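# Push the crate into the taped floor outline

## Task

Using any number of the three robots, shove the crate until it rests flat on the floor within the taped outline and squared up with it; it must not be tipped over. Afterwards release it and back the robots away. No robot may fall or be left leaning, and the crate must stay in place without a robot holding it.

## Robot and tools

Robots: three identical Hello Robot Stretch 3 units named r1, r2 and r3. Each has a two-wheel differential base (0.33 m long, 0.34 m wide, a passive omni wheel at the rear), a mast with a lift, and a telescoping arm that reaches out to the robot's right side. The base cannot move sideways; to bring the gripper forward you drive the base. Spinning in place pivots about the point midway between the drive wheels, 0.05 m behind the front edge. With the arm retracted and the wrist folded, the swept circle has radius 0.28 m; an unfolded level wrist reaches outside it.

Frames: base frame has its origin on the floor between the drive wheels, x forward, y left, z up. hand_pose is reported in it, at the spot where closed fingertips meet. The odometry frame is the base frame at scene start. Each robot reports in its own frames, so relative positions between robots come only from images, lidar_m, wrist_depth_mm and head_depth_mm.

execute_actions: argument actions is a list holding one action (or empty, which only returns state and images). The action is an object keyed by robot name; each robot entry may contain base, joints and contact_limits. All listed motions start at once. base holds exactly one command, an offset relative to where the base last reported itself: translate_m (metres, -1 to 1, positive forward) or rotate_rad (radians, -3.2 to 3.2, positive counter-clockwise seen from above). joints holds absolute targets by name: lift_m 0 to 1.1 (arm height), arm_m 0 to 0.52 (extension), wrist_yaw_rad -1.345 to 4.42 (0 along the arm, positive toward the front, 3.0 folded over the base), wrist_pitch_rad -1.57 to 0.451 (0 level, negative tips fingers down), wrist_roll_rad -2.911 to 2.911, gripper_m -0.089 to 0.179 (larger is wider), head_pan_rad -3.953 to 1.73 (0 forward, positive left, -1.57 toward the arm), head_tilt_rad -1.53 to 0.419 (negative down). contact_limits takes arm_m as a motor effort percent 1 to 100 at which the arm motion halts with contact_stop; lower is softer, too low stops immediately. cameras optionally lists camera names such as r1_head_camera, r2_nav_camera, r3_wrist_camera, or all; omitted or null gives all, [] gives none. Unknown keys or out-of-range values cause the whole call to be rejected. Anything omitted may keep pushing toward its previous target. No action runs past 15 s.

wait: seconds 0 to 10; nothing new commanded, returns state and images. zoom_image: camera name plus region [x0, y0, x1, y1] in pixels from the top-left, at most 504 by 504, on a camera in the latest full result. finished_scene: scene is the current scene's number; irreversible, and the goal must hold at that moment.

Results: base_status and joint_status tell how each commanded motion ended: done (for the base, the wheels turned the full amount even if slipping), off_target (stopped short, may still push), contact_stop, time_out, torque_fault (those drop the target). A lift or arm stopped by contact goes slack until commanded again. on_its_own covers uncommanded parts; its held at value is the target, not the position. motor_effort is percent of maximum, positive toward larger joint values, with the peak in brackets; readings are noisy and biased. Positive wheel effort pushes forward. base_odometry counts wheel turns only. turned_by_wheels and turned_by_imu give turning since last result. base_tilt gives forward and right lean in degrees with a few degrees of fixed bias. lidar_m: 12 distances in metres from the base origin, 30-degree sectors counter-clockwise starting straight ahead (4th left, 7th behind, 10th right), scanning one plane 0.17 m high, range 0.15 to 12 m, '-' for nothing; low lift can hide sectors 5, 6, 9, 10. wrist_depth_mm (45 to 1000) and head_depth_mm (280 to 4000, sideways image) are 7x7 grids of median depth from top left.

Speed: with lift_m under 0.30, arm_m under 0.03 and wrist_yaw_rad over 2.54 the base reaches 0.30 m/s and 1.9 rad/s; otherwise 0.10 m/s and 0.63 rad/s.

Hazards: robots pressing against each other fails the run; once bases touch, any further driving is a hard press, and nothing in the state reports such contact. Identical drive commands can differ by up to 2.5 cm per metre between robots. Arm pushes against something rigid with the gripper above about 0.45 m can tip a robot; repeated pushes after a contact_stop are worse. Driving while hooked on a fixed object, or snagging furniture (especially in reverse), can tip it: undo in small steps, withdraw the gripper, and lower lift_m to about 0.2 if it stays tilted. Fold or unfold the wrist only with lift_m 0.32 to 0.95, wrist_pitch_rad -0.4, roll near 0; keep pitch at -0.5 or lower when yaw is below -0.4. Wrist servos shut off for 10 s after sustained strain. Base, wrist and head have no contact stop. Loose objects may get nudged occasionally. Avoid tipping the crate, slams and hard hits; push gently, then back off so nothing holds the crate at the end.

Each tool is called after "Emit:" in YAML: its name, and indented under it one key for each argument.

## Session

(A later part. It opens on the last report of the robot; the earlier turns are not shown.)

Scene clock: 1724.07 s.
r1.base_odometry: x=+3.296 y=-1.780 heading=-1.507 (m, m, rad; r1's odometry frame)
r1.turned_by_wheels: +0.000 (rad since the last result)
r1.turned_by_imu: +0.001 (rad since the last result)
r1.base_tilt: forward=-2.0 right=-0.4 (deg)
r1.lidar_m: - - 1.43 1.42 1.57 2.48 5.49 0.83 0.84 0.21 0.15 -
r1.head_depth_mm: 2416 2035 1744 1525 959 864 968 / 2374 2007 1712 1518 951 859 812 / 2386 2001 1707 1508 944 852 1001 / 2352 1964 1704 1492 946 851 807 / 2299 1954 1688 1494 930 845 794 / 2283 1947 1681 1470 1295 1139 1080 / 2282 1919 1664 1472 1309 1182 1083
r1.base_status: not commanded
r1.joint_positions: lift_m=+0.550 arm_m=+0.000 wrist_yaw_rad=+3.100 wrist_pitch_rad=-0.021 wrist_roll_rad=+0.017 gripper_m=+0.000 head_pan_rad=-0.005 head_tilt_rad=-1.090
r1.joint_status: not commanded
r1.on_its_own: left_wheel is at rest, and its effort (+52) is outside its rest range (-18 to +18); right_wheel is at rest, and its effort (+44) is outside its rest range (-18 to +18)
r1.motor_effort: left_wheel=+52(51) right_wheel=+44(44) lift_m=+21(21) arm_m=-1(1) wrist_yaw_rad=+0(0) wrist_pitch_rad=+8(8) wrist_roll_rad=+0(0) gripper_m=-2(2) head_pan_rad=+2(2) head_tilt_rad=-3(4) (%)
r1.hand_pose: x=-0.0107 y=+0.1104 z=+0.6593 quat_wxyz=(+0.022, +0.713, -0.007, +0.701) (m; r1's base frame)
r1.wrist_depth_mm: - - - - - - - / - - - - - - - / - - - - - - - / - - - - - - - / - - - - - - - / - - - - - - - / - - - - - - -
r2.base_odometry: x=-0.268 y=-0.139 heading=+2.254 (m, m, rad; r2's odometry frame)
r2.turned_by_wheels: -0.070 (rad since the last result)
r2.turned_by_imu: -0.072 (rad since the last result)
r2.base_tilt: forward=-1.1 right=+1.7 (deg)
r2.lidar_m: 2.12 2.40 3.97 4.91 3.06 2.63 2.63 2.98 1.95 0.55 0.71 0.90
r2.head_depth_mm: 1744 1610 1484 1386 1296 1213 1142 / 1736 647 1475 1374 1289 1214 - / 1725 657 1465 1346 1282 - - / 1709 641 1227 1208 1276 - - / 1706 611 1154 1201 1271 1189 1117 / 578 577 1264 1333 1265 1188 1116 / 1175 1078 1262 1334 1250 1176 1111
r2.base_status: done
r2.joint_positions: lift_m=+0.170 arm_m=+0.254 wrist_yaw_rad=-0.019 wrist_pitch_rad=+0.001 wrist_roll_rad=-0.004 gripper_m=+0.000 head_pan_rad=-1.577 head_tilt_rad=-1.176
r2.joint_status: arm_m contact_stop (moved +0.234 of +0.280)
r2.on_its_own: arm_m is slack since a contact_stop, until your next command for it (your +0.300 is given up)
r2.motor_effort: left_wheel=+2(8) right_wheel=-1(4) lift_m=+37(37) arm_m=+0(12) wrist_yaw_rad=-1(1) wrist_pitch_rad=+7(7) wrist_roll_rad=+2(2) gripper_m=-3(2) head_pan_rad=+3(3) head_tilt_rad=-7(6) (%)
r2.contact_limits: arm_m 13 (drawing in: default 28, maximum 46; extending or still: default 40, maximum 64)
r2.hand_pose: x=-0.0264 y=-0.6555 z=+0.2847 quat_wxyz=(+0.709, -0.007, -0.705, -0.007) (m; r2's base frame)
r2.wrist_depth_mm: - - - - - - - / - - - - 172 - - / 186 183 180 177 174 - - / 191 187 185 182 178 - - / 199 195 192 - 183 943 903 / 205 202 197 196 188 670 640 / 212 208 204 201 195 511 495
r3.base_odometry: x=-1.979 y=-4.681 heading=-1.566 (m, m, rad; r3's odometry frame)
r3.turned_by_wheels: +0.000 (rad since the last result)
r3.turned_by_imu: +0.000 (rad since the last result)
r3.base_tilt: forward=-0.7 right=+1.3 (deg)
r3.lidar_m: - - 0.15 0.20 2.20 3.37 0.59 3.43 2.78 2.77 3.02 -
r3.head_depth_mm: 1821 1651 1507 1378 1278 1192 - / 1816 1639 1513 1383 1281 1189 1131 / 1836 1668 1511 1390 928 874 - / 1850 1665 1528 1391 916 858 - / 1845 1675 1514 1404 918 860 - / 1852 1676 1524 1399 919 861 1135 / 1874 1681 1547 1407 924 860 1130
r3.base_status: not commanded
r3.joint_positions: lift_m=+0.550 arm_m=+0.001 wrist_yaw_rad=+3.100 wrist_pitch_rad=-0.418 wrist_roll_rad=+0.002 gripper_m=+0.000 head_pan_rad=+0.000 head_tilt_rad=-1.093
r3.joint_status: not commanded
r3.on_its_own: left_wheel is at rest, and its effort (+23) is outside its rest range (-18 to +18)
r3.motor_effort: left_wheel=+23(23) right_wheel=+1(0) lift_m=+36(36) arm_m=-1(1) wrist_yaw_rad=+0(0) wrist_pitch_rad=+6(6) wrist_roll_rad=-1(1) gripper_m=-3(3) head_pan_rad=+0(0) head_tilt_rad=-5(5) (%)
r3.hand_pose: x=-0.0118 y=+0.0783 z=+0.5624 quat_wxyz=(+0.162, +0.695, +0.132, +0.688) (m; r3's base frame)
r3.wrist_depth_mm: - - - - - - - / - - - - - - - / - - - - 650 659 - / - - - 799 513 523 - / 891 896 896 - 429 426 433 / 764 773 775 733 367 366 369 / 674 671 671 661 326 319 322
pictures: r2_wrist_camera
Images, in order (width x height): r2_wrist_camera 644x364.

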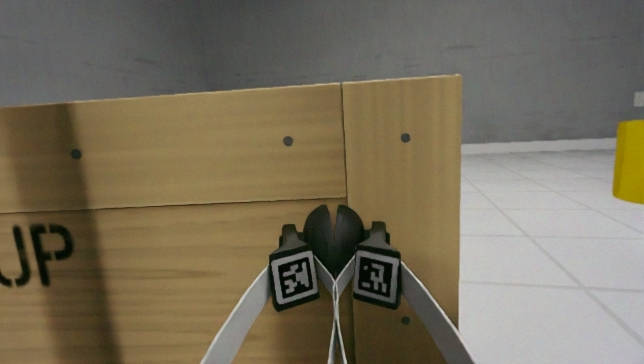

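Emit:
execute_actions:
  actions:
    - {"r1":{"base":{"translate_m":0.08}},"r2":{"joints":{"arm_m":0.3},"contact_limits":{"arm_m":100}},"r3":{"base":{"translate_m":0.09}}}
  cameras: []

Emit:
execute_actions:
  actions:
    - {"r2":{"joints":{"arm_m":0.02,"wrist_yaw_rad":-0.02}},"r1":{"base":{"translate_m":-0.2}},"r3":{"base":{"translate_m":-0.05}}}
  cameras: ["r2_head_camera","r3_head_camera","r1_head_camera"]

Scene clock: 1728.50 s.
r1.base_odometry: x=+3.301 y=-1.860 heading=-1.506 (m, m, rad; r1's odometry frame)
r1.turned_by_wheels: +0.001 (rad since the last result)
r1.turned_by_imu: +0.053 (rad since the last result)
r1.base_tilt: forward=-2.0 right=-0.3 (deg)
r1.lidar_m: - - 1.43 1.43 1.62 2.71 5.51 0.83 3.34 0.21 0.15 -
r1.head_depth_mm: 2425 2027 1736 1519 958 862 965 / 2387 2014 1728 1513 952 858 812 / 2386 1985 1721 1499 947 853 1004 / 2348 1980 1705 1486 943 849 802 / 2314 1962 1684 1484 941 847 796 / 2279 1941 1683 1469 1294 1137 1080 / 2305 1926 1657 1453 1308 1180 1080
r1.base_status: translate_m off_target (by the wheels' count: +0.0796 of +0.0800)
r1.joint_positions: lift_m=+0.550 arm_m=+0.000 wrist_yaw_rad=+3.100 wrist_pitch_rad=-0.021 wrist_roll_rad=+0.017 gripper_m=+0.000 head_pan_rad=-0.005 head_tilt_rad=-1.090
r1.joint_status: not commanded
r1.on_its_own: left_wheel is at rest, and its effort (+44) is outside its rest range (-18 to +18); right_wheel is at rest, and its effort (+40) is outside its rest range (-18 to +18)
r1.motor_effort: left_wheel=+44(54) right_wheel=+40(56) lift_m=+21(21) arm_m=-1(2) wrist_yaw_rad=+0(0) wrist_pitch_rad=+8(8) wrist_roll_rad=+0(0) gripper_m=-2(4) head_pan_rad=+2(3) head_tilt_rad=-4(4) (%)
r1.hand_pose: x=-0.0107 y=+0.1104 z=+0.6593 quat_wxyz=(+0.022, +0.713, -0.007, +0.701) (m; r1's base frame)
r1.wrist_depth_mm: - - - - - - - / - - - - - - - / - - - - - - - / - - - - - - - / - - - - - - - / - - - - - - - / - - - - - - -
r2.base_odometry: x=-0.268 y=-0.139 heading=+2.254 (m, m, rad; r2's odometry frame)
r2.turned_by_wheels: +0.000 (rad since the last result)
r2.turned_by_imu: -0.013 (rad since the last result)
r2.base_tilt: forward=-1.2 right=+1.9 (deg)
r2.lidar_m: 2.11 2.39 3.89 4.93 3.10 2.64 2.62 2.95 1.95 0.59 0.74 0.89
r2.head_depth_mm: 1749 1608 1478 1379 1287 1209 1138 / 672 1556 1470 1372 1284 1219 - / 1730 1107 1455 1354 1285 - - / 1207 685 1254 1229 1285 - - / 1187 613 1222 1211 1267 1187 1112 / 576 608 1323 1341 1252 1181 1118 / 1183 1109 1272 1326 1253 1179 1113
r2.base_status: not commanded
r2.joint_positions: lift_m=+0.170 arm_m=+0.298 wrist_yaw_rad=-0.012 wrist_pitch_rad=+0.001 wrist_roll_rad=-0.004 gripper_m=+0.000 head_pan_rad=-1.575 head_tilt_rad=-1.177
r2.joint_status: all done
r2.on_its_own: arm_m is at rest, and its effort (+22) is outside its rest range (-14 to +14)
r2.motor_effort: left_wheel=+2(13) right_wheel=-2(10) lift_m=+37(37) arm_m=+22(56) wrist_yaw_rad=-7(7) wrist_pitch_rad=+7(17) wrist_roll_rad=+2(2) gripper_m=-3(6) head_pan_rad=+2(3) head_tilt_rad=-6(7) (%)
r2.contact_limits: arm_m 64 (drawing in: default 28, maximum 46; extending or still: default 40, maximum 64)
r2.hand_pose: x=-0.0245 y=-0.6997 z=+0.2847 quat_wxyz=(+0.709, -0.004, -0.705, -0.004) (m; r2's base frame)
r2.wrist_depth_mm: - - - - - - - / - - - - 172 - - / 176 176 175 175 175 - - / 181 181 180 180 179 - - / 188 188 187 185 184 946 913 / 194 194 193 193 191 668 647 / 199 199 199 198 196 514 499
r3.base_odometry: x=-1.978 y=-4.770 heading=-1.565 (m, m, rad; r3's odometry frame)
r3.turned_by_wheels: +0.000 (rad since the last result)
r3.turned_by_imu: +0.088 (rad since the last result)
r3.base_tilt: forward=-0.7 right=+1.3 (deg)
r3.lidar_m: - - 0.15 0.21 2.28 3.87 0.63 3.26 2.77 2.77 3.18 -
r3.head_depth_mm: 1820 1656 1501 1382 1280 1191 - / 1827 1653 1512 1383 1278 1187 1136 / 1828 1667 1514 1389 922 857 - / 1834 1678 1509 1397 919 852 - / 1858 1667 1511 1392 920 860 - / 1861 1671 1531 1404 917 864 1129 / 1863 1681 1529 1402 923 868 1124
r3.base_status: translate_m off_target (by the wheels' count: +0.0897 of +0.0900)
r3.joint_positions: lift_m=+0.550 arm_m=+0.001 wrist_yaw_rad=+3.100 wrist_pitch_rad=-0.418 wrist_roll_rad=+0.002 gripper_m=+0.000 head_pan_rad=+0.000 head_tilt_rad=-1.093
r3.joint_status: not commanded
r3.on_its_own: left_wheel is at rest, and its effort (+47) is outside its rest range (-18 to +18); right_wheel is at rest, and its effort (+50) is outside its rest range (-18 to +18)
r3.motor_effort: left_wheel=+47(82) right_wheel=+50(57) lift_m=+35(36) arm_m=-1(1) wrist_yaw_rad=+0(0) wrist_pitch_rad=+6(6) wrist_roll_rad=-1(1) gripper_m=-3(3) head_pan_rad=+0(0) head_tilt_rad=-5(6) (%)
r3.hand_pose: x=-0.0119 y=+0.0783 z=+0.5624 quat_wxyz=(+0.162, +0.695, +0.132, +0.688) (m; r3's base frame)
r3.wrist_depth_mm: - - - - - - - / - - - - - - - / - - - - 653 652 - / - - - 850 519 517 - / 907 909 906 - 427 431 434 / 765 770 780 739 366 367 369 / 668 676 685 666 323 319 323
pictures: none
No camera images: the call's "cameras" was empty. Leave "cameras" out to get every camera's image.

Scene clock: 1731.77 s.
r1.base_odometry: x=+3.288 y=-1.660 heading=-1.506 (m, m, rad; r1's odometry frame)
r1.turned_by_wheels: +0.000 (rad since the last result)
r1.turned_by_imu: +0.000 (rad since the last result)
r1.base_tilt: forward=-2.0 right=-0.3 (deg)
r1.lidar_m: 0.25 0.26 1.48 1.47 1.67 2.76 5.32 3.87 0.69 0.44 0.36 0.26
r1.head_depth_mm: 2403 2035 1724 1078 963 1092 1012 / 2399 1981 1728 1067 953 1176 1151 / 2366 1976 1711 1060 944 1174 1122 / 2356 1967 1698 1058 939 1168 1128 / 2343 1955 1692 1050 937 1164 1124 / 2295 1837 1686 1468 1293 1191 1103 / 2297 1868 1647 1466 1310 1188 1077
r1.base_status: done
r1.joint_positions: lift_m=+0.550 arm_m=+0.000 wrist_yaw_rad=+3.100 wrist_pitch_rad=-0.021 wrist_roll_rad=+0.017 gripper_m=+0.000 head_pan_rad=-0.005 head_tilt_rad=-1.090
r1.joint_status: not commanded
r1.motor_effort: left_wheel=+1(37) right_wheel=+0(37) lift_m=+21(21) arm_m=-1(1) wrist_yaw_rad=+0(0) wrist_pitch_rad=+8(8) wrist_roll_rad=+0(0) gripper_m=-2(2) head_pan_rad=+3(2) head_tilt_rad=-3(4) (%)
r1.hand_pose: x=-0.0107 y=+0.1104 z=+0.6593 quat_wxyz=(+0.022, +0.713, -0.007, +0.701) (m; r1's base frame)
r1.wrist_depth_mm: - - - - - - - / - - - - - - - / - - - - - - - / - - - - - - - / - - - - - - - / - - - - - - - / - - - - - - -
r2.base_odometry: x=-0.268 y=-0.139 heading=+2.254 (m, m, rad; r2's odometry frame)
r2.turned_by_wheels: +0.000 (rad since the last result)
r2.turned_by_imu: -0.001 (rad since the last result)
r2.base_tilt: forward=-1.3 right=+1.8 (deg)
r2.lidar_m: 2.12 2.39 3.89 4.92 3.08 2.62 2.63 2.94 1.94 0.54 0.55 0.70
r2.head_depth_mm: 1742 1606 1485 1376 1289 1212 1142 / 1727 657 1472 1372 1288 1216 - / 1721 660 1457 1324 1287 - - / 1217 638 1239 1204 - - - / 1202 605 1063 1191 1267 1190 1109 / 576 557 1327 1343 1257 1185 1118 / 1176 1095 1320 1344 1254 1181 1113
r2.base_status: not commanded
r2.joint_positions: lift_m=+0.170 arm_m=+0.020 wrist_yaw_rad=-0.019 wrist_pitch_rad=+0.001 wrist_roll_rad=-0.004 gripper_m=+0.000 head_pan_rad=-1.575 head_tilt_rad=-1.177
r2.joint_status: all done
r2.motor_effort: left_wheel=+2(2) right_wheel=-1(2) lift_m=+37(37) arm_m=-4(20) wrist_yaw_rad=-1(7) wrist_pitch_rad=+7(7) wrist_roll_rad=+2(2) gripper_m=-3(3) head_pan_rad=+2(3) head_tilt_rad=-5(6) (%)
r2.hand_pose: x=-0.0264 y=-0.4216 z=+0.2848 quat_wxyz=(+0.709, -0.007, -0.705, -0.007) (m; r2's base frame)
r2.wrist_depth_mm: - 254 - - - - - / - 266 - - - - - / 450 268 451 452 - - - / 461 281 461 462 - - - / 478 469 476 471 - 957 931 / 488 484 402 - 375 668 643 / 500 497 297 296 286 311 504
r3.base_odometry: x=-1.979 y=-4.720 heading=-1.565 (m, m, rad; r3's odometry frame)
r3.turned_by_wheels: +0.000 (rad since the last result)
r3.turned_by_imu: +0.000 (rad since the last result)
r3.base_tilt: forward=-0.7 right=+1.3 (deg)
r3.lidar_m: - - 0.15 0.41 0.57 3.88 0.58 3.24 2.75 2.76 1.49 3.65
r3.head_depth_mm: 1827 1651 1498 1383 1272 1190 - / 1831 1669 1509 1390 1273 1193 1138 / 1826 1657 1510 1357 921 952 - / 1839 1663 1513 987 914 877 - / 1856 1674 1519 990 918 881 - / 1855 1680 1517 994 919 882 1136 / 1855 1673 1523 994 918 884 1132
r3.base_status: done
r3.joint_positions: lift_m=+0.550 arm_m=+0.001 wrist_yaw_rad=+3.100 wrist_pitch_rad=-0.418 wrist_roll_rad=+0.002 gripper_m=+0.000 head_pan_rad=+0.000 head_tilt_rad=-1.093
r3.joint_status: not commanded
r3.motor_effort: left_wheel=+0(38) right_wheel=+1(45) lift_m=+35(35) arm_m=-1(1) wrist_yaw_rad=+0(0) wrist_pitch_rad=+6(6) wrist_roll_rad=-2(1) gripper_m=-3(3) head_pan_rad=+0(0) head_tilt_rad=-5(5) (%)
r3.hand_pose: x=-0.0119 y=+0.0783 z=+0.5624 quat_wxyz=(+0.162, +0.695, +0.132, +0.688) (m; r3's base frame)
r3.wrist_depth_mm: - - - - - - - / - - - - - - - / - - - - 656 658 - / - - 824 - 537 520 529 / 893 872 691 - 443 426 432 / 775 770 732 735 376 368 369 / 673 676 678 677 476 320 321
pictures: r1_head_camera (sideways: a quarter turn clockwise sets it upright), r2_head_camera (sideways: a quarter turn clockwise sets it upright), r3_head_camera (sideways: a quarter turn clockwise sets it upright)
Images, in order (width x height): r1_head_camera 896x504, r2_head_camera 896x504, r3_head_camera 896x504.

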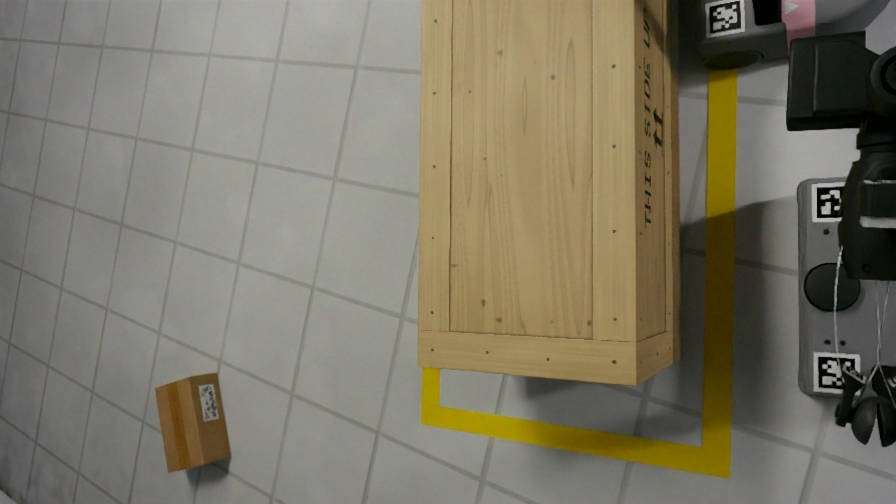

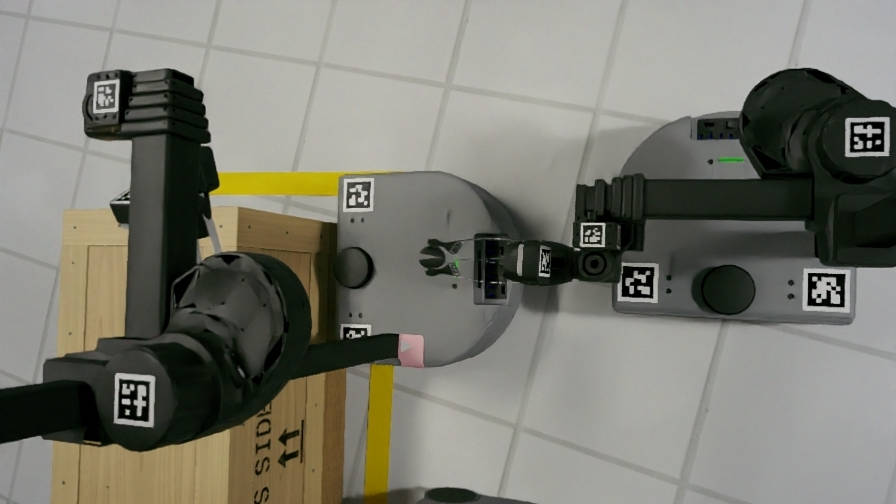

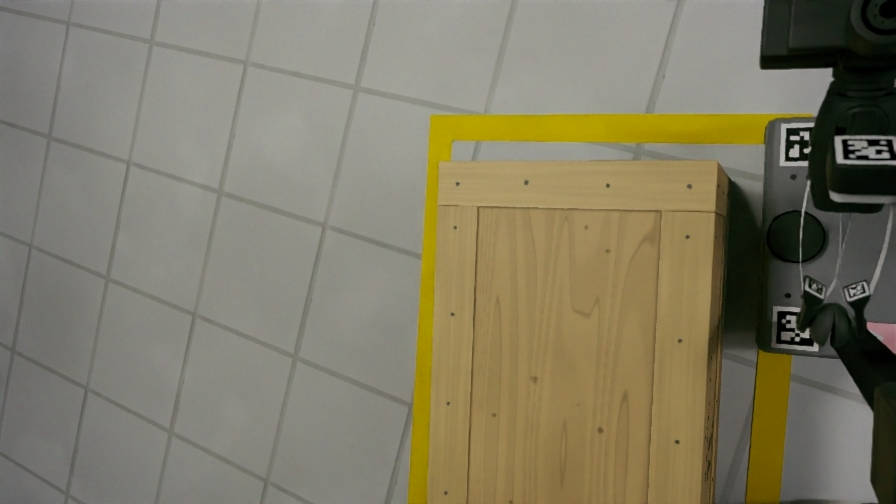

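Emit:
execute_actions:
  actions:
    - {"r2":{"base":{"translate_m":-0.15}},"r3":{"base":{"translate_m":-0.07}}}
  cameras: []

Emit:
finished_scene:
  scene: 1

Scene clock: 1736.80 s.
r1.base_odometry: x=+3.288 y=-1.660 heading=-1.506 (m, m, rad; r1's odometry frame)
r1.turned_by_wheels: +0.000 (rad since the last result)
r1.turned_by_imu: +0.001 (rad since the last result)
r1.base_tilt: forward=-2.0 right=-0.4 (deg)
r1.lidar_m: 0.25 0.26 1.48 1.48 1.67 2.78 5.30 3.89 0.82 0.43 0.36 0.26
r1.head_depth_mm: 2429 2024 1736 1073 959 1164 994 / 2387 2021 1711 1065 951 1182 1150 / 2350 1988 1703 1061 946 1172 1132 / 2352 1972 1690 1051 942 1172 1133 / 2336 1944 1698 1046 940 1162 1127 / 2304 1841 1670 1471 1298 1191 1109 / 2272 1869 1657 1459 1309 1185 1084
r1.base_status: not commanded
r1.joint_positions: lift_m=+0.550 arm_m=+0.000 wrist_yaw_rad=+3.100 wrist_pitch_rad=-0.021 wrist_roll_rad=+0.017 gripper_m=+0.000 head_pan_rad=-0.005 head_tilt_rad=-1.090
r1.joint_status: not commanded
r1.motor_effort: left_wheel=+0(1) right_wheel=+0(0) lift_m=+21(21) arm_m=-1(1) wrist_yaw_rad=+0(0) wrist_pitch_rad=+8(8) wrist_roll_rad=+0(0) gripper_m=-2(2) head_pan_rad=+3(2) head_tilt_rad=-3(4) (%)
r1.hand_pose: x=-0.0107 y=+0.1104 z=+0.6593 quat_wxyz=(+0.022, +0.713, -0.007, +0.701) (m; r1's base frame)
r1.wrist_depth_mm: - - - - - - - / - - - - - - - / - - - - - - - / - - - - - - - / - - - - - - - / - - - - - - - / - - - - - - -
r2.base_odometry: x=-0.173 y=-0.255 heading=+2.254 (m, m, rad; r2's odometry frame)
r2.turned_by_wheels: +0.000 (rad since the last result)
r2.turned_by_imu: -0.001 (rad since the last result)
r2.base_tilt: forward=-1.2 right=+1.7 (deg)
r2.lidar_m: 2.26 2.55 4.18 4.96 2.95 2.48 2.48 2.79 1.86 0.53 0.53 0.82
r2.head_depth_mm: 1746 1605 1478 1380 1294 1213 1142 / 1733 1592 1471 1373 1286 1217 - / 1726 1563 1471 1367 1287 - - / 1711 622 1457 1332 - - - / 1239 636 1328 1179 1241 1186 1115 / 1187 635 1269 1173 1241 1181 1118 / 1191 609 577 1307 1251 1181 1109
r2.base_status: done
r2.joint_positions: lift_m=+0.170 arm_m=+0.020 wrist_yaw_rad=-0.019 wrist_pitch_rad=+0.001 wrist_roll_rad=-0.004 gripper_m=+0.000 head_pan_rad=-1.575 head_tilt_rad=-1.177
r2.joint_status: not commanded
r2.motor_effort: left_wheel=+1(6) right_wheel=-1(3) lift_m=+37(37) arm_m=-4(5) wrist_yaw_rad=+0(0) wrist_pitch_rad=+7(7) wrist_roll_rad=+2(2) gripper_m=-2(2) head_pan_rad=+2(2) head_tilt_rad=-6(5) (%)
r2.hand_pose: x=-0.0264 y=-0.4216 z=+0.2848 quat_wxyz=(+0.709, -0.007, -0.705, -0.007) (m; r2's base frame)
r2.wrist_depth_mm: - - - - - - - / - - - - - - - / 457 454 452 - - - - / 462 462 462 - - - - / 481 476 478 948 - 972 926 / 488 494 487 - 688 669 642 / 321 299 302 312 524 515 501
r3.base_odometry: x=-1.979 y=-4.650 heading=-1.565 (m, m, rad; r3's odometry frame)
r3.turned_by_wheels: +0.000 (rad since the last result)
r3.turned_by_imu: -0.001 (rad since the last result)
r3.base_tilt: forward=-0.7 right=+1.2 (deg)
r3.lidar_m: 0.17 0.18 0.24 0.55 2.31 3.94 0.53 0.54 2.74 2.74 1.54 0.18
r3.head_depth_mm: 1821 1660 1498 1379 1283 1194 - / 1821 1647 1504 1378 1282 1189 1132 / 1838 1645 1515 1000 923 1174 - / 1843 1667 1513 994 913 1168 - / 1850 1673 1526 996 919 1175 - / 1841 1666 1528 994 915 1175 1137 / 1863 1687 1536 996 922 1183 1125
r3.base_status: done
r3.joint_positions: lift_m=+0.550 arm_m=+0.001 wrist_yaw_rad=+3.100 wrist_pitch_rad=-0.418 wrist_roll_rad=+0.002 gripper_m=+0.000 head_pan_rad=+0.000 head_tilt_rad=-1.093
r3.joint_status: not commanded
r3.motor_effort: left_wheel=+1(4) right_wheel=+1(4) lift_m=+35(35) arm_m=-1(1) wrist_yaw_rad=+0(0) wrist_pitch_rad=+6(6) wrist_roll_rad=-1(1) gripper_m=-3(3) head_pan_rad=+0(0) head_tilt_rad=-5(4) (%)
r3.hand_pose: x=-0.0119 y=+0.0783 z=+0.5624 quat_wxyz=(+0.162, +0.695, +0.132, +0.688) (m; r3's base frame)
r3.wrist_depth_mm: - - - - - - - / - - - - - - - / - - - - 727 665 - / - - - - 675 523 523 / 901 898 723 - 622 429 432 / 767 771 756 732 570 377 369 / 672 678 667 676 643 336 323
pictures: none
No camera images: the call's "cameras" was empty. Leave "cameras" out to get every camera's image.

The scene is finished: the task was done.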